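# Nest three well plates into one aligned stack

## Task

Put all three plates into a single stack, each one seated fully down over the top of the plate beneath it (not perched on its rim), with the A1 wells (at the clipped corner of each plate) lined up above one another; then open the grippers and pull both arms away.

## Robot and tools

Robot: two arms, left_arm and right_arm, each ending in a two-finger gripper. The fingers point along the gripper's own +z axis and close along its y axis. The reported hand point sits between the finger pads, roughly 1 cm short of the fingertips. Reported hand positions can be slightly wrong, more so when the arm is stretched far out.

Frame: a single scene frame for everything. Origin on the table top midway between the arm bases; +z up; +x out across the table; left_arm is on the +y side. The arm names do not match left or right in any image. Distances are metres, orientations are quaternions written w first (qw, qx, qy, qz).

execute_actions(actions): actions is a list of up to 15 actions, run one after another. Each action is a table of up to 15 rows; each row lasts one control step (1/30 s), and if the table is shorter its last row is repeated until 15 steps are done. Every row is one flat list of 16 numbers covering both arms, even if only one moves: left_arm x, y, z, qw, qx, qy, qz, opening, then right_arm x, y, z, qw, qx, qy, qz, opening. x, y, z and the quaternion are an absolute target pose for that gripper in the scene frame, not an offset. Opening runs from -1 (closed) to +1 (fully open, 0.094 m). To hold orientation steady, repeat one fixed quaternion in every row rather than copying the drifting reported one. An empty actions list just returns state and images.

Refusals: if any target lies over 0.6 m from that gripper's current position along any of the gripper's own axes, that action is refused for both arms. If the first action fails this against the latest reported state, or any action is malformed, the entire call is rejected and nothing moves.

Motion behaviour: each step the command is limited to 70 mm and 16 degrees from the measured pose, then damped inverse kinematics chases it, favouring position over orientation. Long moves may need several actions; after an action ends the arm only continues to its last clipped pose, so send the remainder next. Joint friction can leave the hand up to about 31 mm off, and requests smaller than that may not move it. Elbows never fully straighten. Joint ranges (rad), base to hand: waist -2.618 to 3.054, shoulder 0 to 3.142, elbow 0 to 3.142, wrist pitch -1.571 to 1.571, wrist yaw -1.571 to 1.571, wrist roll -2.094 to 2.094.

Results: a state line per arm with end_effector_position and end_effector_quat_wxyz; "Hand target" lines showing the pose each arm is now driving toward; step readings of position, with HELD plus an arm label where part of that arm's row was held back; "pose unreachable" when the clearance check altered or blocked a command to the named arm; joint positions (last value is finger opening in metres) and joint torques (offset, scaled and noisy, non-zero even in free air); grip_measured, the finger opening on the command scale (each gripper may read up to about 1 mm off, consistently). Camera images follow: cam_head_left, cam_head_right, cam_high, cam_low (896x504) and cam_left_wrist, cam_right_wrist (616x616 fisheye), with calibration given separately.

Gripping: fingers go to the opening you write, except near the ends of the range. To keep hold, command below grip_measured: about 0.03 lower is a firm grip, a smaller gap is gentler. Pad force tops out around 50 to 62 N, less on very thin parts (under about 2 mm), with a brief spike on first contact. Occasional external tugs on held parts or shoves on loose ones may happen.

Heat: holding loads warms motors, even while you think. MOTOR HOT appears from 75 °C; at 90 °C that arm stops for 10 s; at 100 °C the arm and gripper go limp and the arm drops. Stops are reported as OVER-TEMPERATURE FAULT.

zoom_image(camera, region): camera is one of the six names; region is [x0, y0, x1, y1] in that camera's pixel coordinates, origin top-left, at most 504 by 504. Gives a closer look at the latest image; moves nothing.

check_part(design, use_face) and print_part(design, use_face): design is the print3d-design/1 JSON passed as a string (millimetres, add/cut features with rect, circle, slot or polygon profiles, z0 and z1 heights, optional taper). use_face picks the side resting on the table: z-, z+, x-, x+, y- or y+, default z-. check_part only evaluates; print_part delivers a loose orange part on the table between the arm bases, in a region 158 mm along x, 148 mm along y, 99 mm high. Printing is refused while a gripper holds something, something is moving, or any object or arm link is in or near that region. A design that crashes the software ends everything, so keep designs simple. A printed part may end up anywhere, even under the stack, provided the bottom plate stays flat.

finished_scene(scene): scene is optional and only 1. Call it once the stack is correct, stable, released and both arms are clear; it is final.

Avoid: dropping plates, letting anything leave the table, slamming or shoving hard, and letting the two arms collide or press on each other. Move smoothly and sparingly.

Each tool is called after "Call:" as name([rows], argument=value, ...), one row to a line, values as JSON.

## Session

Call:
execute_actions(actions=[])

Scene clock: 0.00 s.
left_arm: end_effector_position=(+0.4537, +0.3484, +0.1530) grip_measured=+1.000 end_effector_quat_wxyz=(+0.145, +0.764, +0.627, -0.040) | right_arm: end_effector_position=(+0.4038, -0.2527, +0.3995) grip_measured=+1.000 end_effector_quat_wxyz=(+0.192, +0.323, +0.826, +0.420)
Joint positions: left_arm=[-0.095  2.142  2.122 -1.445  0.284  1.824  0.094] | right_arm=[ 0.006  1.823  2.406 -1.441 -0.71   0.868  0.094]
Joint velocities: left_arm=[ 0.002  0.002  0.002 -0.051  0.037  0.051  0.   ] | right_arm=[ 0.002 -0.022  0.002 -0.037 -0.007  0.007  0.   ]
Joint torques (N m, as the arm reports them, + toward a larger angle): no reading
Motor temperatures (°C, as the motors report them): left_arm=[19 21 20 21 20 20] | right_arm=[20 18 19 21 18 19]
Hand target (left_arm): +0.454, +0.348, +0.153; +0.145, +0.764, +0.627, -0.040
Hand target (right_arm): +0.404, -0.253, +0.400; +0.192, +0.323, +0.826, +0.420

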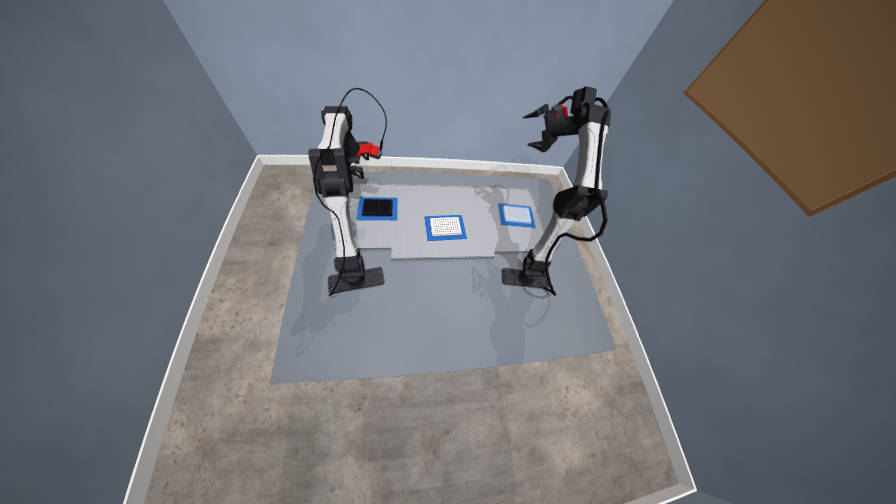

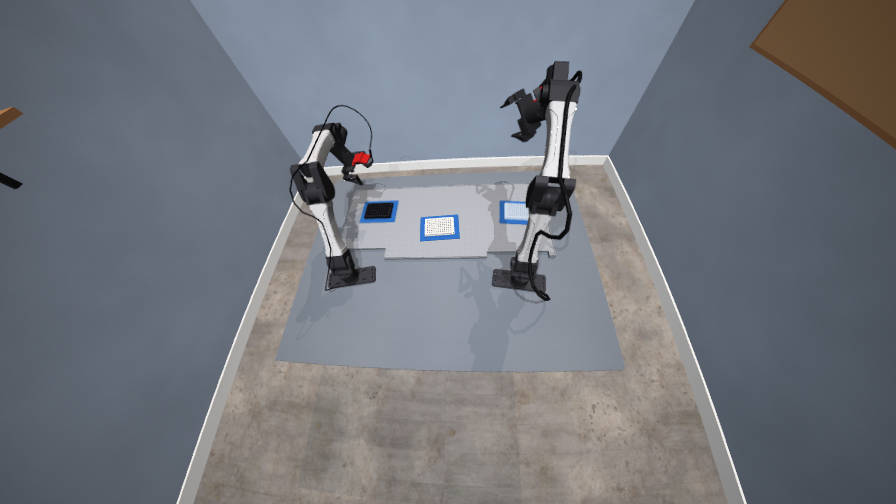

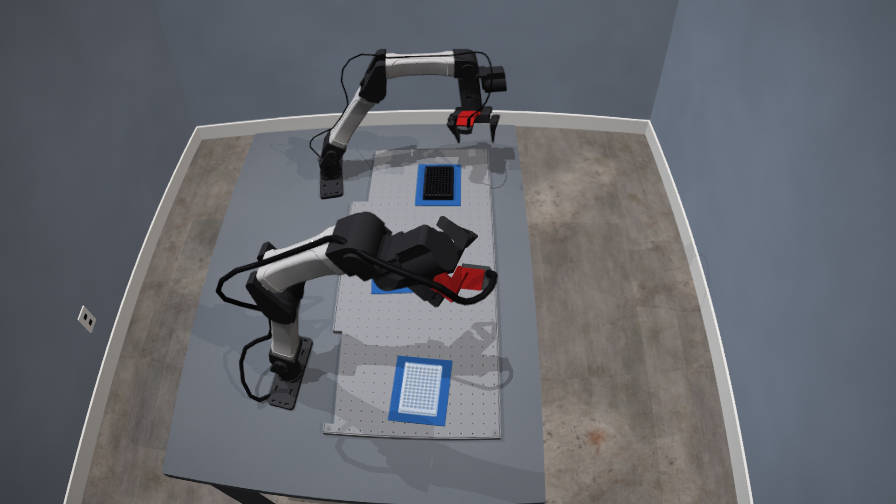

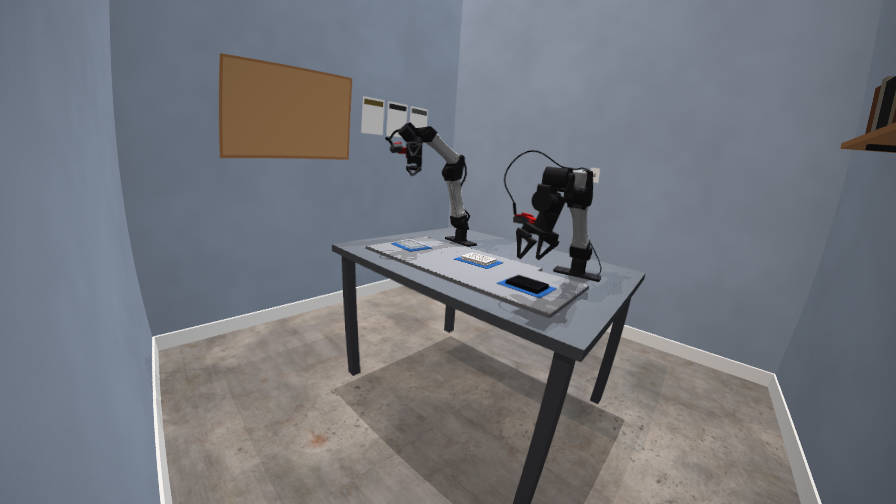

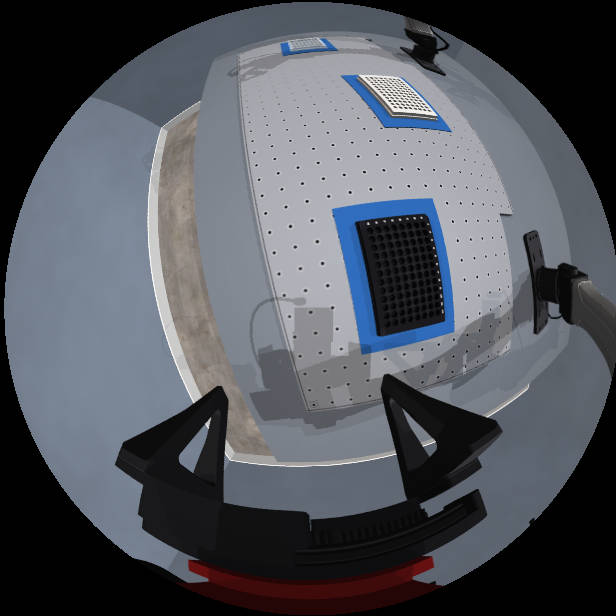

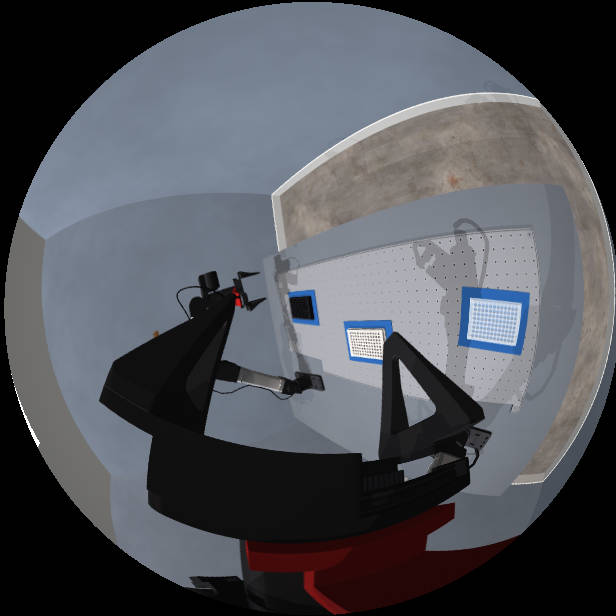

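Call:
zoom_image(camera="cam_left_wrist", region=[260, 30, 520, 370])

Call:
zoom_image(camera="cam_high", region=[370, 340, 470, 440])

Call:
zoom_image(camera="cam_head_left", region=[340, 180, 550, 270])

Region (260, 30, 520, 370) of cam_left_wrist's 616x616 image, scaled by 1.482, with more detail than that image has; it fills the left 385 columns of this view, and the rest is white.

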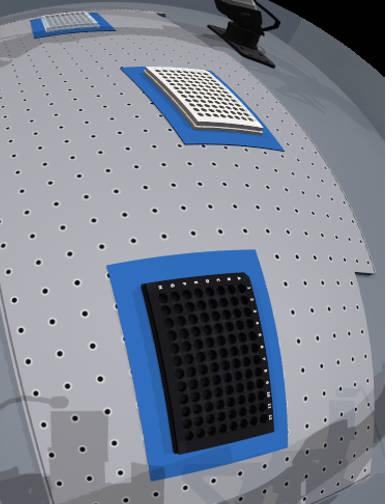

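Region (370, 340, 470, 440) of cam_high's 896x504 image, scaled by 5.040, with more detail than that image has.

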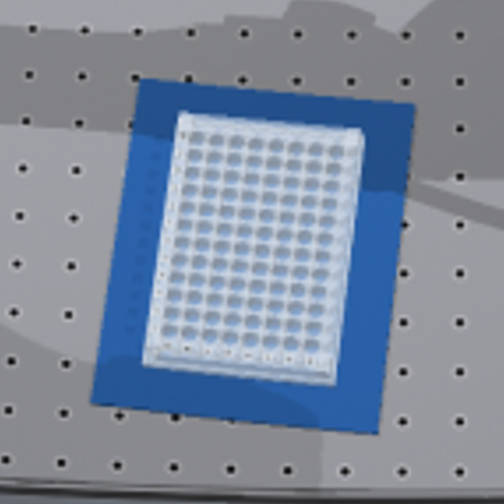

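Region (340, 180, 550, 270) of cam_head_left's 896x504 image, scaled by 2.400, with more detail than that image has; it fills the top 216 rows of this view, and the rest is white.

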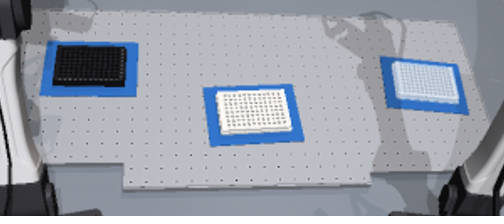

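Call:
zoom_image(camera="cam_head_right", region=[410, 205, 470, 250])

Call:
zoom_image(camera="cam_left_wrist", region=[335, 60, 460, 140])

Region (410, 205, 470, 250) of cam_head_right's 896x504 image, scaled by 8.400, with more detail than that image has; it fills the top 378 rows of this view, and the rest is white.

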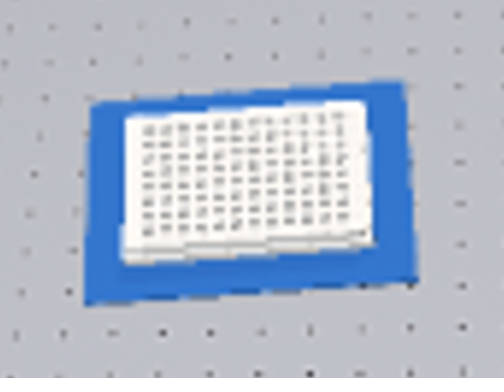

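Region (335, 60, 460, 140) of cam_left_wrist's 616x616 image, scaled by 4.032, with more detail than that image has; it fills the top 323 rows of this view, and the rest is white.

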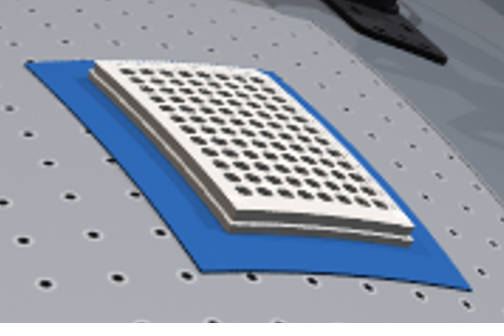

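Call:
execute_actions([
  [[0.40,0.32,0.14,0,0.707,0.707,0,1,0.36,-0.3,0.3,0.1,0,0.95,0.2,1]],
  [[0.36,0.30,0.12,0,0.707,0.707,0,1,0.33,-0.33,0.2,0,-0.4,0.9,0,1]],
  [[0.36,0.30,0.12,0,0.707,0.707,0,1,0.313,-0.337,0.12,0,-0.663,0.749,0,1]],
  [[0.36,0.30,0.12,0,0.707,0.707,0,1,0.313,-0.337,0.12,0,-0.663,0.749,0,1]],
  [[0.36,0.30,0.12,0,0.707,0.707,0,1,0.313,-0.337,0.12,0,-0.663,0.749,0,1]],
])

Scene clock: 6.23 s.
left_arm: end_effector_position=(+0.3603, +0.3000, +0.1192) grip_measured=+1.000 end_effector_quat_wxyz=(-0.003, +0.708, +0.706, -0.008) | right_arm: end_effector_position=(+0.3141, -0.3356, +0.1181) grip_measured=+1.000 end_effector_quat_wxyz=(+0.006, +0.659, -0.752, -0.010)
Joint positions: left_arm=[-0.35   1.88   1.641 -1.345  0.01   1.392  0.094] | right_arm=[ 0.056  1.757  1.481 -1.318 -0.005 -1.541  0.094]
Joint velocities: left_arm=[ 0.012 -0.007 -0.012 -0.022 -0.037 -0.037  0.   ] | right_arm=[-0.017 -0.002 -0.002 -0.007  0.037  0.007  0.   ]
Joint torques (N m, as the arm reports them, + toward a larger angle): left_arm=[-0.58 -9.96  6.37  0.5   0.   -0.01] | right_arm=[-0.28 -8.43  4.36  0.41 -0.08 -0.11]
Motor temperatures (°C, as the motors report them): left_arm=[19 24 21 21 20 20] | right_arm=[20 20 19 22 18 19]
Hand target (left_arm): +0.360, +0.300, +0.120; -0.000, +0.707, +0.707, -0.000
Hand target (right_arm): +0.313, -0.337, +0.120; -0.000, -0.663, +0.749, +0.000
Off the commanded pose (left_arm): 0.001 m, 1 deg.
Off the commanded pose (right_arm): 0.003 m, 1 deg.
Step readings (end_effector_position; steps 1 to 15: 1st action; 16 to 30: 2nd action; 31 to 45: 3rd action; 46 to 60: 4th action; 61 to 75: 5th action):
0: left_arm (+0.4537, +0.3484, +0.1530) | right_arm (+0.4038, -0.2527, +0.3995)
1: left_arm (+0.4504, +0.3483, +0.1501) | right_arm (+0.4025, -0.2550, +0.3941)
2: left_arm (+0.4392, +0.3460, +0.1451) | right_arm (+0.3970, -0.2601, +0.3834)
4: left_arm (+0.4183, +0.3287, +0.1398) | right_arm (+0.3882, -0.2766, +0.3539)
8: left_arm (+0.4045, +0.3019, +0.1387) | right_arm (+0.3744, -0.2988, +0.3036)
15: left_arm (+0.4057, +0.3121, +0.1387) | right_arm (+0.3677, -0.2997, +0.2942)
16: left_arm (+0.4034, +0.3116, +0.1349) | right_arm (+0.3668, -0.3002, +0.2882)
17: left_arm (+0.3906, +0.3112, +0.1281) | right_arm (+0.3601, -0.3019, +0.2763)
19: left_arm (+0.3618, +0.3075, +0.1184) | right_arm (+0.3451, -0.3094, +0.2437)
23: left_arm (+0.3499, +0.3008, +0.1165) | right_arm (+0.3347, -0.3240, +0.2026)
30: left_arm (+0.3583, +0.3000, +0.1193) | right_arm (+0.3323, -0.3236, +0.1927)
31: left_arm (+0.3588, +0.3000, +0.1193) | right_arm (+0.3323, -0.3229, +0.1863)
32: left_arm (+0.3592, +0.3000, +0.1192) | right_arm (+0.3259, -0.3227, +0.1745)
34: left_arm (+0.3596, +0.3000, +0.1192) | right_arm (+0.3076, -0.3244, +0.1457)
38: left_arm (+0.3600, +0.3000, +0.1192) | right_arm (+0.3027, -0.3313, +0.1184)
45: left_arm (+0.3602, +0.3000, +0.1192) | right_arm (+0.3042, -0.3310, +0.1130)
46: left_arm (+0.3602, +0.3000, +0.1192) | right_arm (+0.3052, -0.3311, +0.1132)
47: left_arm (+0.3602, +0.3000, +0.1192) | right_arm (+0.3066, -0.3315, +0.1135)
49: left_arm (+0.3602, +0.3000, +0.1192) | right_arm (+0.3097, -0.3322, +0.1157)
53: left_arm (+0.3602, +0.3000, +0.1192) | right_arm (+0.3076, -0.3332, +0.1201)
60: left_arm (+0.3602, +0.3000, +0.1192) | right_arm (+0.3107, -0.3353, +0.1197)
61: left_arm (+0.3602, +0.3000, +0.1192) | right_arm (+0.3111, -0.3353, +0.1192)
62: left_arm (+0.3603, +0.3000, +0.1192) | right_arm (+0.3116, -0.3354, +0.1189)
64: left_arm (+0.3603, +0.3000, +0.1192) | right_arm (+0.3122, -0.3354, +0.1184)
68: left_arm (+0.3603, +0.3000, +0.1192) | right_arm (+0.3134, -0.3355, +0.1182)
75: end_effector_position above
camera_calibration (this result's frames):
cam_left_wrist: T_world_to_cam=[[-0.994752, 0.0583528, 0.0840442, 0.332273], [0.08734, 0.912148, 0.400447, -0.302692], [-0.0532935, 0.405686, -0.912457, 0.105354], [0, 0, 0, 1]] pos_world=[0.362581, 0.21397, 0.189418]
cam_right_wrist: T_world_to_cam=[[0.980553, 0.195013, -0.0220368, -0.235954], [0.16006, -0.729684, 0.664787, -0.359366], [0.113562, -0.655386, -0.746708, -0.0518002], [0, 0, 0, 1]] pos_world=[0.294768, -0.250159, 0.195023]

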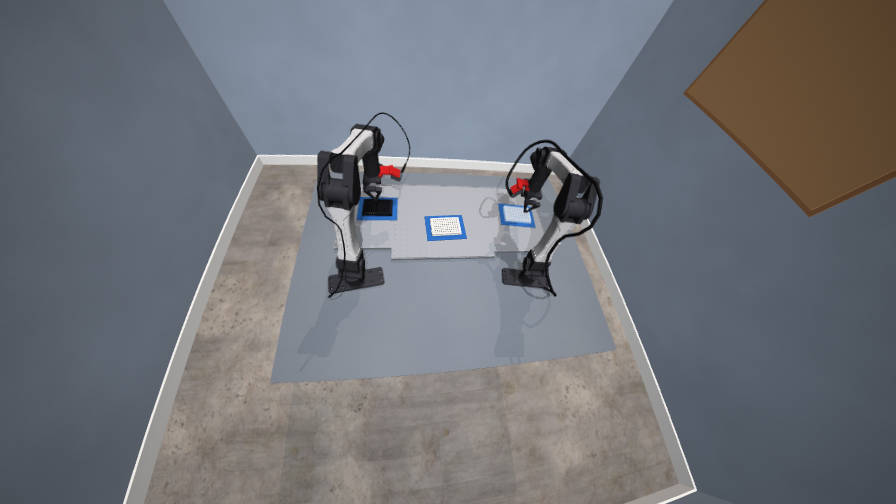

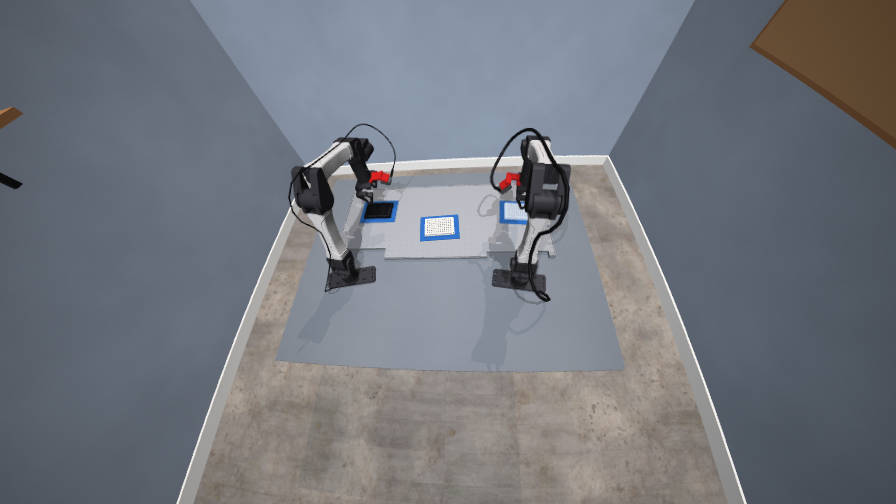

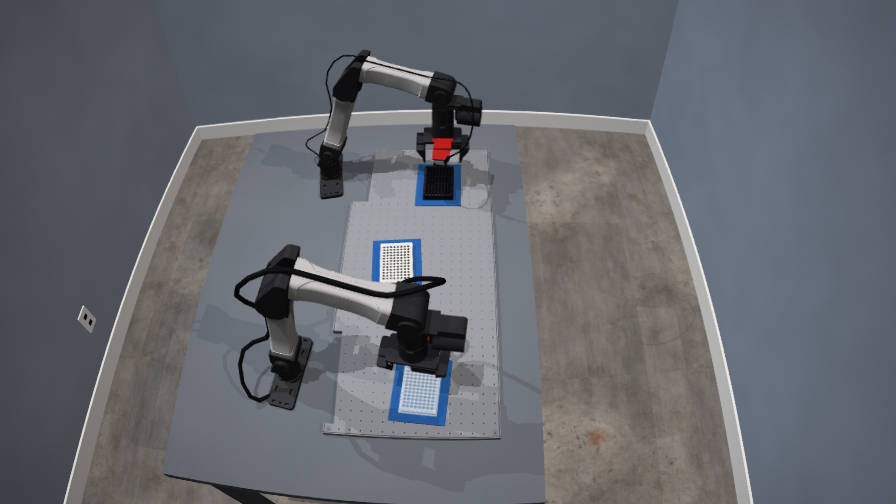

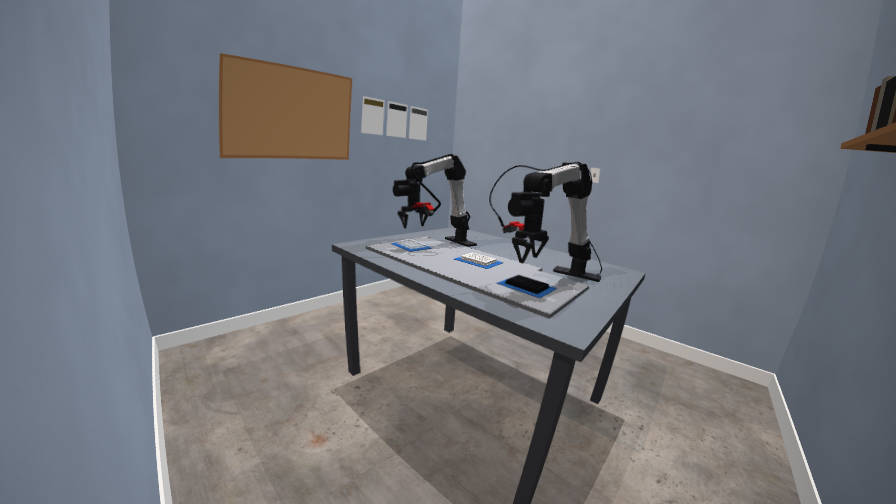

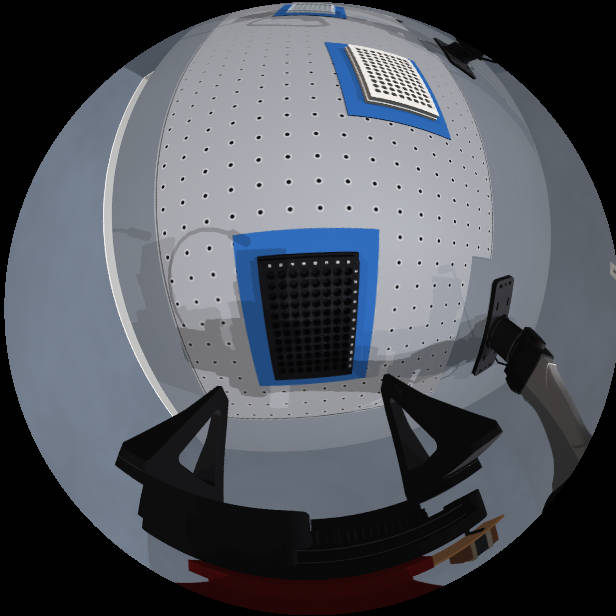

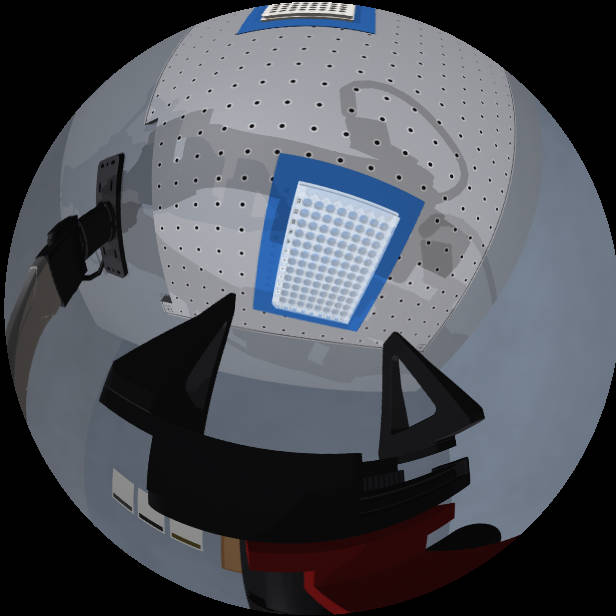

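Call:
execute_actions([
  [[0.356,0.298,0.085,0,0.707,0.707,0,1,0.322,-0.343,0.085,0,-0.663,0.749,0,1]],
  [[0.356,0.298,0.055,0,0.707,0.707,0,1,0.323,-0.343,0.055,0,-0.663,0.749,0,1]],
  [[0.356,0.298,0.055,0,0.707,0.707,0,1,0.323,-0.343,0.055,0,-0.663,0.749,0,1]],
])

Scene clock: 8.57 s.
left_arm: end_effector_position=(+0.3564, +0.3008, +0.0620) grip_measured=+1.000 end_effector_quat_wxyz=(+0.006, +0.705, +0.709, -0.002) | right_arm: end_effector_position=(+0.3236, -0.3395, +0.0593) grip_measured=+1.000 end_effector_quat_wxyz=(-0.001, +0.662, -0.749, -0.002)
Joint positions: left_arm=[-0.35   1.87   1.398 -1.091  0.009  1.384  0.094] | right_arm=[ 0.047  1.807  1.307 -1.072 -0.005 -1.558  0.094]
Joint velocities: left_arm=[-0.012 -0.032  0.017 -0.051  0.022 -0.022  0.   ] | right_arm=[-0.017 -0.012 -0.002 -0.051  0.095 -0.051  0.   ]
Joint torques (N m, as the arm reports them, + toward a larger angle): left_arm=[-1.13 -8.    6.93  0.53 -0.03 -0.02] | right_arm=[-0.74 -6.86  4.61  0.46 -0.1  -0.12]
Motor temperatures (°C, as the motors report them): left_arm=[19 25 21 21 20 20] | right_arm=[20 21 20 22 18 19]
Hand target (left_arm): +0.356, +0.298, +0.055; -0.000, +0.707, +0.707, -0.000
Hand target (right_arm): +0.323, -0.343, +0.055; -0.000, -0.663, +0.749, +0.000
Off the commanded pose (left_arm): 0.008 m, 1 deg.
Off the commanded pose (right_arm): 0.006 m, 0 deg.
Step readings (end_effector_position; steps 1 to 15: 1st action; 16 to 30: 2nd action; 31 to 45: 3rd action):
0: left_arm (+0.3603, +0.3000, +0.1192) | right_arm (+0.3142, -0.3356, +0.1181)
1: left_arm (+0.3607, +0.2999, +0.1153) | right_arm (+0.3153, -0.3360, +0.1150)
2: left_arm (+0.3579, +0.3005, +0.1089) | right_arm (+0.3158, -0.3365, +0.1104)
4: left_arm (+0.3481, +0.3023, +0.0951) | right_arm (+0.3132, -0.3376, +0.0988)
8: left_arm (+0.3464, +0.3026, +0.0875) | right_arm (+0.3152, -0.3386, +0.0898)
15: left_arm (+0.3538, +0.3013, +0.0873) | right_arm (+0.3211, -0.3392, +0.0897)
16: left_arm (+0.3548, +0.3011, +0.0842) | right_arm (+0.3221, -0.3393, +0.0868)
17: left_arm (+0.3545, +0.3012, +0.0795) | right_arm (+0.3221, -0.3394, +0.0821)
19: left_arm (+0.3494, +0.3021, +0.0686) | right_arm (+0.3175, -0.3388, +0.0698)
23: left_arm (+0.3493, +0.3021, +0.0620) | right_arm (+0.3165, -0.3387, +0.0594)
30: left_arm (+0.3552, +0.3010, +0.0620) | right_arm (+0.3223, -0.3394, +0.0593)
31: left_arm (+0.3555, +0.3010, +0.0620) | right_arm (+0.3226, -0.3394, +0.0593)
32: left_arm (+0.3557, +0.3009, +0.0620) | right_arm (+0.3228, -0.3394, +0.0593)
34: left_arm (+0.3560, +0.3009, +0.0620) | right_arm (+0.3232, -0.3395, +0.0593)
38: left_arm (+0.3562, +0.3008, +0.0620) | right_arm (+0.3234, -0.3395, +0.0593)
45: end_effector_position above
camera_calibration (this result's frames):
cam_left_wrist: T_world_to_cam=[[-0.996779, 0.0506398, 0.0621815, 0.337539], [0.0713292, 0.91422, 0.39889, -0.274964], [-0.0366479, 0.40204, -0.914888, 0.0479007], [0, 0, 0, 1]] pos_world=[0.35782, 0.215027, 0.132515]
cam_right_wrist: T_world_to_cam=[[0.97921, 0.202838, -0.00200504, -0.243957], [0.151932, -0.726837, 0.669795, -0.32135], [0.134403, -0.656175, -0.742543, -0.106614], [0, 0, 0, 1]] pos_world=[0.302037, -0.254042, 0.135584]

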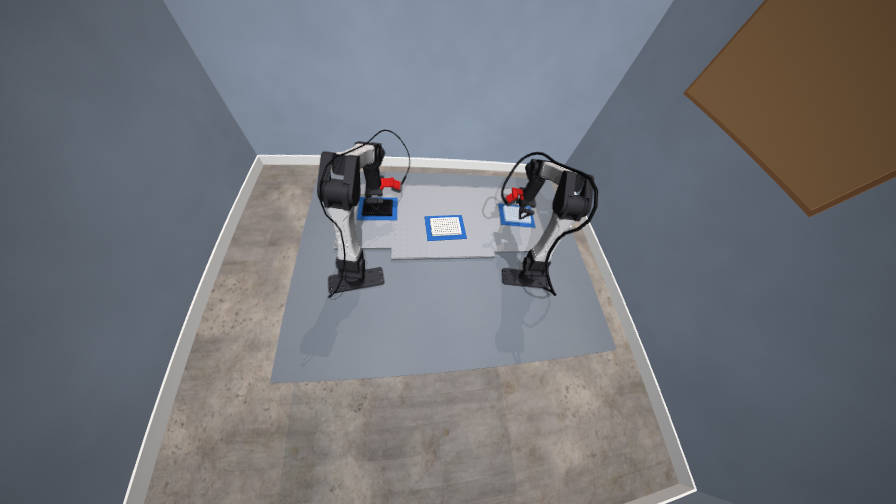

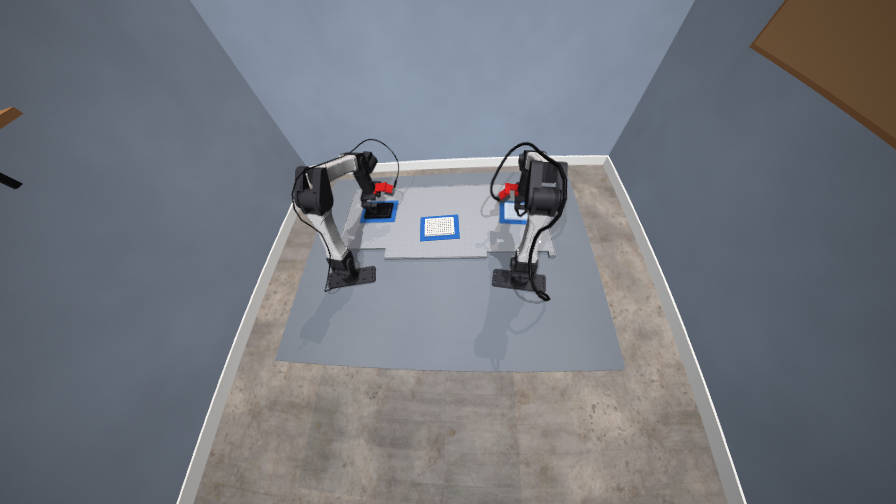

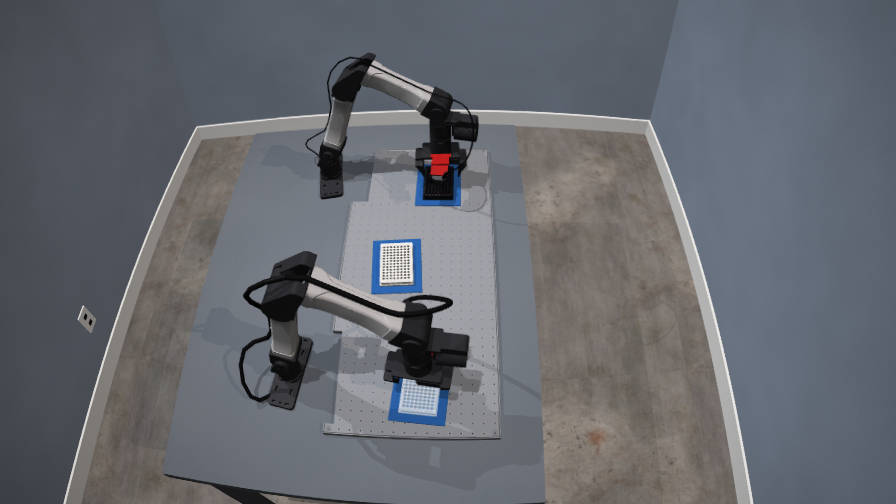

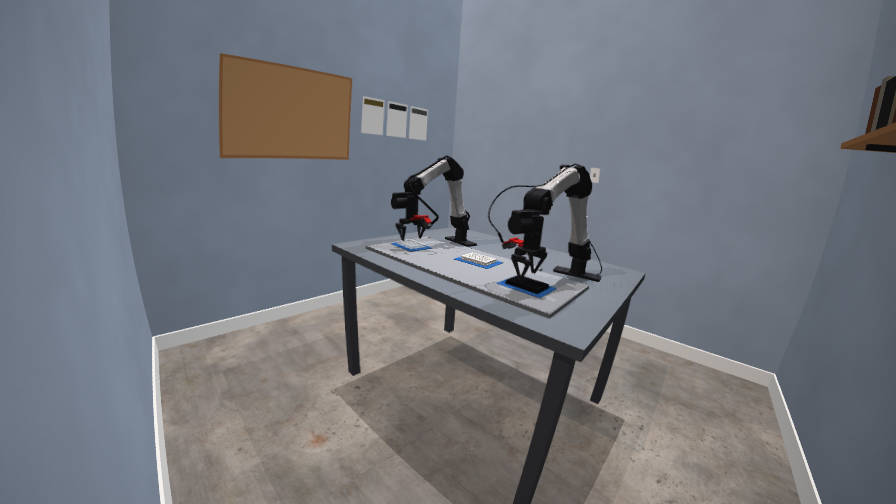

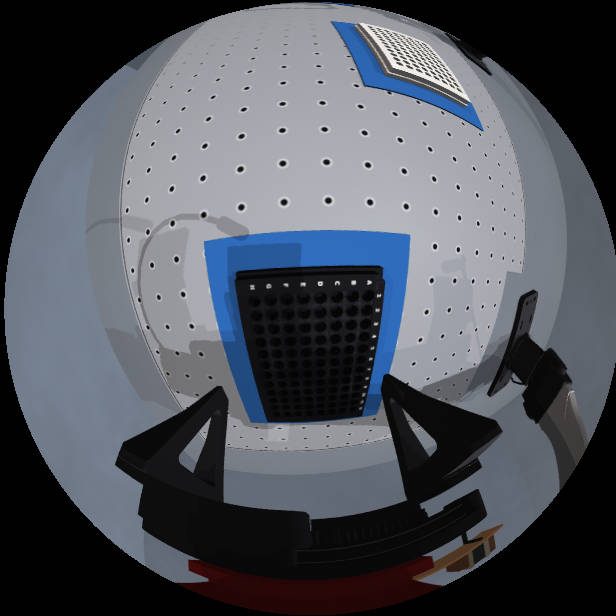

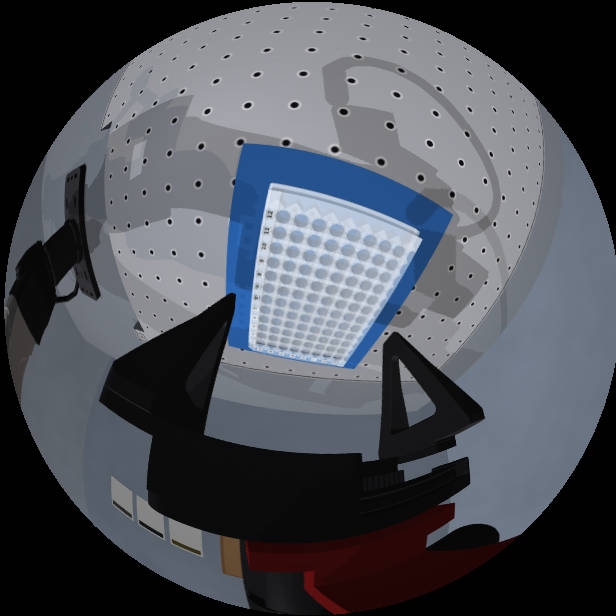

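Call:
execute_actions([
  [[0.353,0.298,0.048,0,0.707,0.707,0,1,0.323,-0.343,0.049,0,-0.663,0.749,0,1]],
  [[0.353,0.298,0.038,0,0.707,0.707,0,1,0.323,-0.343,0.040,0,-0.663,0.749,0,1]],
  [[0.353,0.298,0.038,0,0.707,0.707,0,1,0.323,-0.343,0.040,0,-0.663,0.749,0,1]],
])

Call:
zoom_image(camera="cam_high", region=[350, 225, 440, 305])

Scene clock: 10.70 s.
left_arm: end_effector_position=(+0.3558, +0.3009, +0.0485) grip_measured=+1.000 end_effector_quat_wxyz=(+0.011, +0.705, +0.709, +0.002) | right_arm: end_effector_position=(+0.3257, -0.3397, +0.0480) grip_measured=+1.000 end_effector_quat_wxyz=(-0.005, +0.662, -0.749, +0.002)
Joint positions: left_arm=[-0.35   1.87   1.342 -1.024  0.009  1.383  0.094] | right_arm=[ 0.047  1.816  1.27  -1.015 -0.005 -1.558  0.094]
Joint velocities: left_arm=[ 0.002 -0.002 -0.002  0.051 -0.066 -0.037  0.   ] | right_arm=[-0.007 -0.002 -0.012  0.125 -0.095  0.051  0.   ]
Joint torques (N m, as the arm reports them, + toward a larger angle): left_arm=[-1.56 -7.4   6.35  0.58  0.   -0.06] | right_arm=[-0.76 -6.35  4.24  0.49 -0.1  -0.12]
Motor temperatures (°C, as the motors report them): left_arm=[19 25 22 21 20 20] | right_arm=[20 22 20 22 18 19]
Hand target (left_arm): +0.353, +0.298, +0.038; -0.000, +0.707, +0.707, -0.000
Hand target (right_arm): +0.323, -0.343, +0.040; -0.000, -0.663, +0.749, +0.000
Off the commanded pose (left_arm): 0.011 m, 1 deg.
Off the commanded pose (right_arm): 0.009 m, 1 deg.
Step readings (end_effector_position; steps 1 to 15: 1st action; 16 to 30: 2nd action; 31 to 45: 3rd action):
0: left_arm (+0.3564, +0.3008, +0.0620) | right_arm (+0.3236, -0.3395, +0.0593)
1: left_arm (+0.3565, +0.3008, +0.0609) | right_arm (+0.3239, -0.3395, +0.0590)
2: left_arm (+0.3562, +0.3008, +0.0595) | right_arm (+0.3243, -0.3396, +0.0585)
4: left_arm (+0.3537, +0.3013, +0.0562) | right_arm (+0.3242, -0.3396, +0.0572)
8: left_arm (+0.3530, +0.3014, +0.0549) | right_arm (+0.3246, -0.3396, +0.0566)
15: left_arm (+0.3546, +0.3011, +0.0549) | right_arm (+0.3256, -0.3397, +0.0566)
16: left_arm (+0.3550, +0.3011, +0.0540) | right_arm (+0.3258, -0.3398, +0.0558)
17: left_arm (+0.3549, +0.3011, +0.0525) | right_arm (+0.3259, -0.3398, +0.0545)
19: left_arm (+0.3533, +0.3014, +0.0496) | right_arm (+0.3242, -0.3396, +0.0510)
23: left_arm (+0.3536, +0.3013, +0.0485) | right_arm (+0.3237, -0.3395, +0.0480)
30: left_arm (+0.3555, +0.3010, +0.0485) | right_arm (+0.3254, -0.3397, +0.0480)
31: left_arm (+0.3556, +0.3010, +0.0485) | right_arm (+0.3254, -0.3397, +0.0480)
32: left_arm (+0.3556, +0.3010, +0.0485) | right_arm (+0.3255, -0.3397, +0.0480)
34: left_arm (+0.3557, +0.3009, +0.0485) | right_arm (+0.3256, -0.3397, +0.0480)
38: left_arm (+0.3558, +0.3009, +0.0485) | right_arm (+0.3257, -0.3397, +0.0480)
45: end_effector_position above
camera_calibration (this result's frames):
cam_left_wrist: T_world_to_cam=[[-0.997491, 0.0496203, 0.0504899, 0.338838], [0.0656556, 0.915158, 0.397713, -0.267872], [-0.0264716, 0.40003, -0.91612, 0.0325728], [0, 0, 0, 1]] pos_world=[0.356437, 0.215302, 0.119269]
cam_right_wrist: T_world_to_cam=[[0.979083, 0.203217, 0.00996792, -0.246386], [0.143809, -0.725852, 0.672649, -0.311408], [0.143929, -0.657146, -0.739894, -0.119016], [0, 0, 0, 1]] pos_world=[0.303146, -0.254177, 0.123865]

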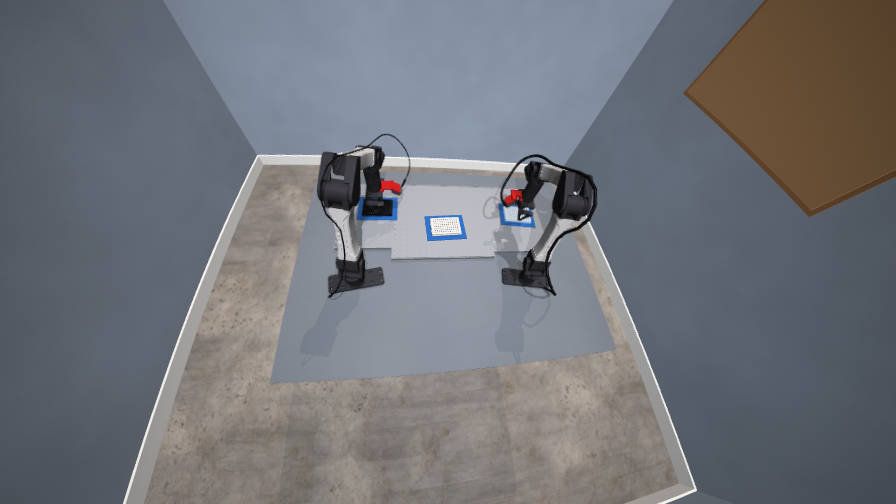

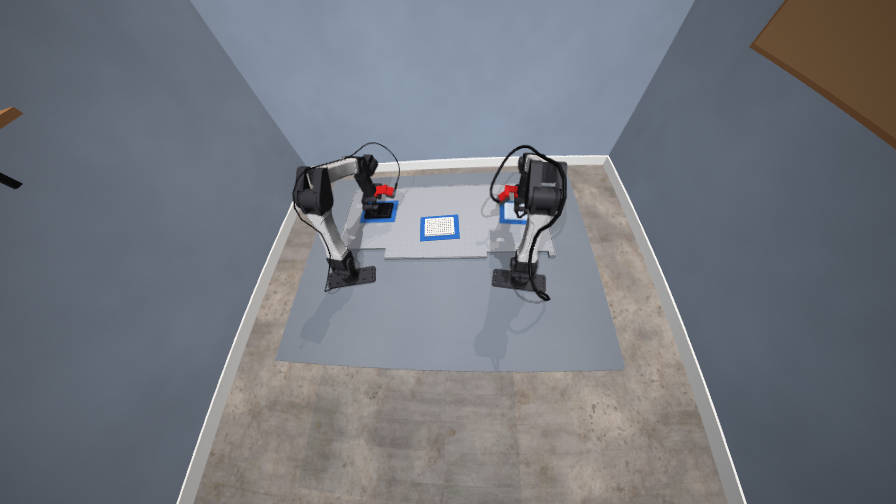

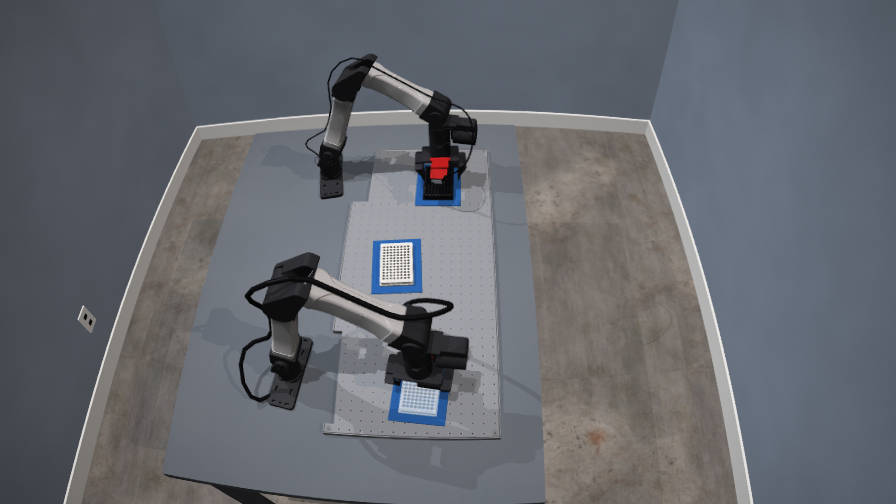

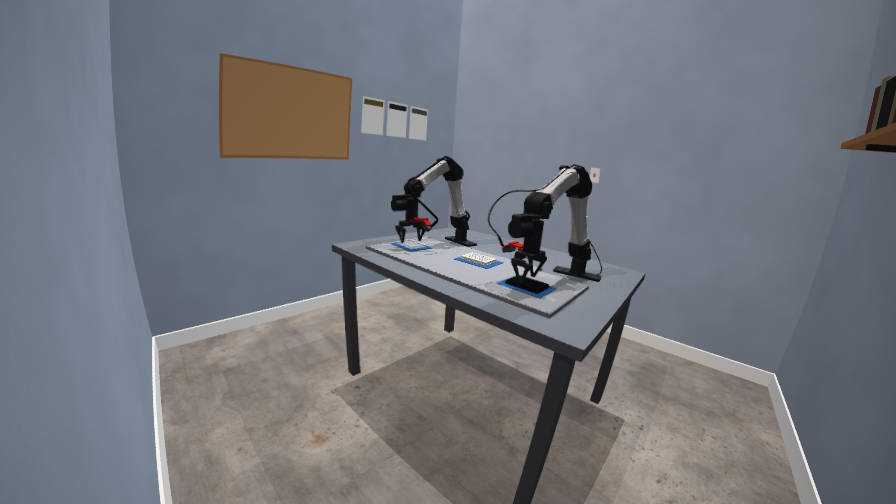

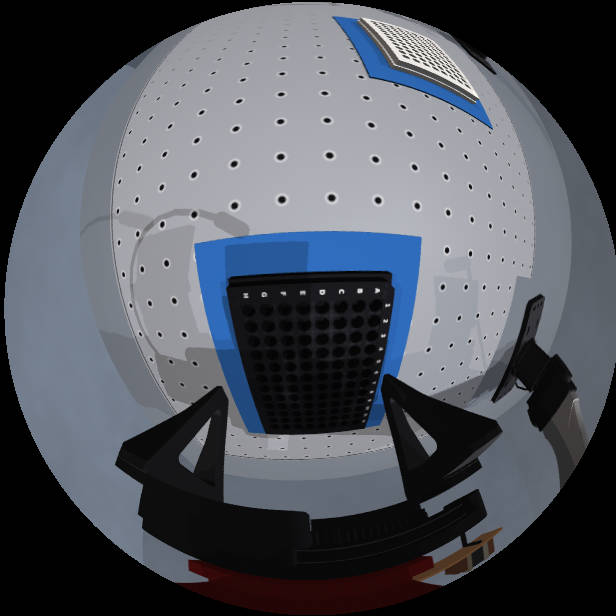

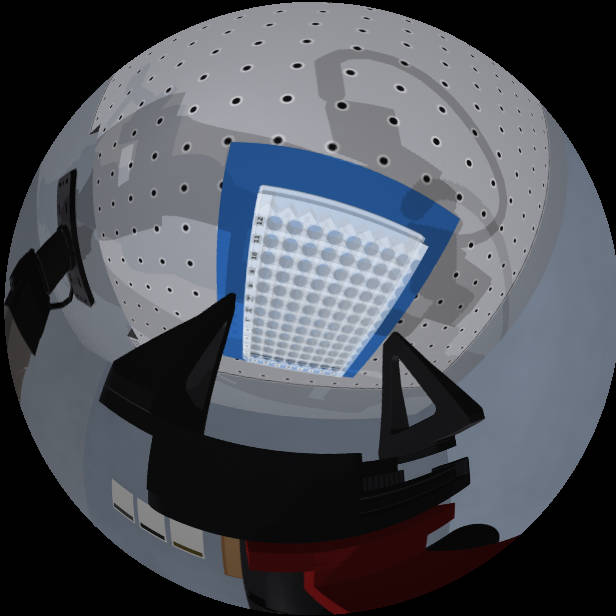

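Region (350, 225, 440, 305) of cam_high's 896x504 image, scaled by 5.600, with more detail than that image has.

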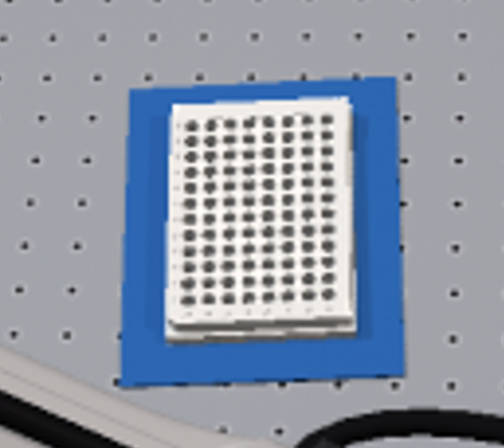

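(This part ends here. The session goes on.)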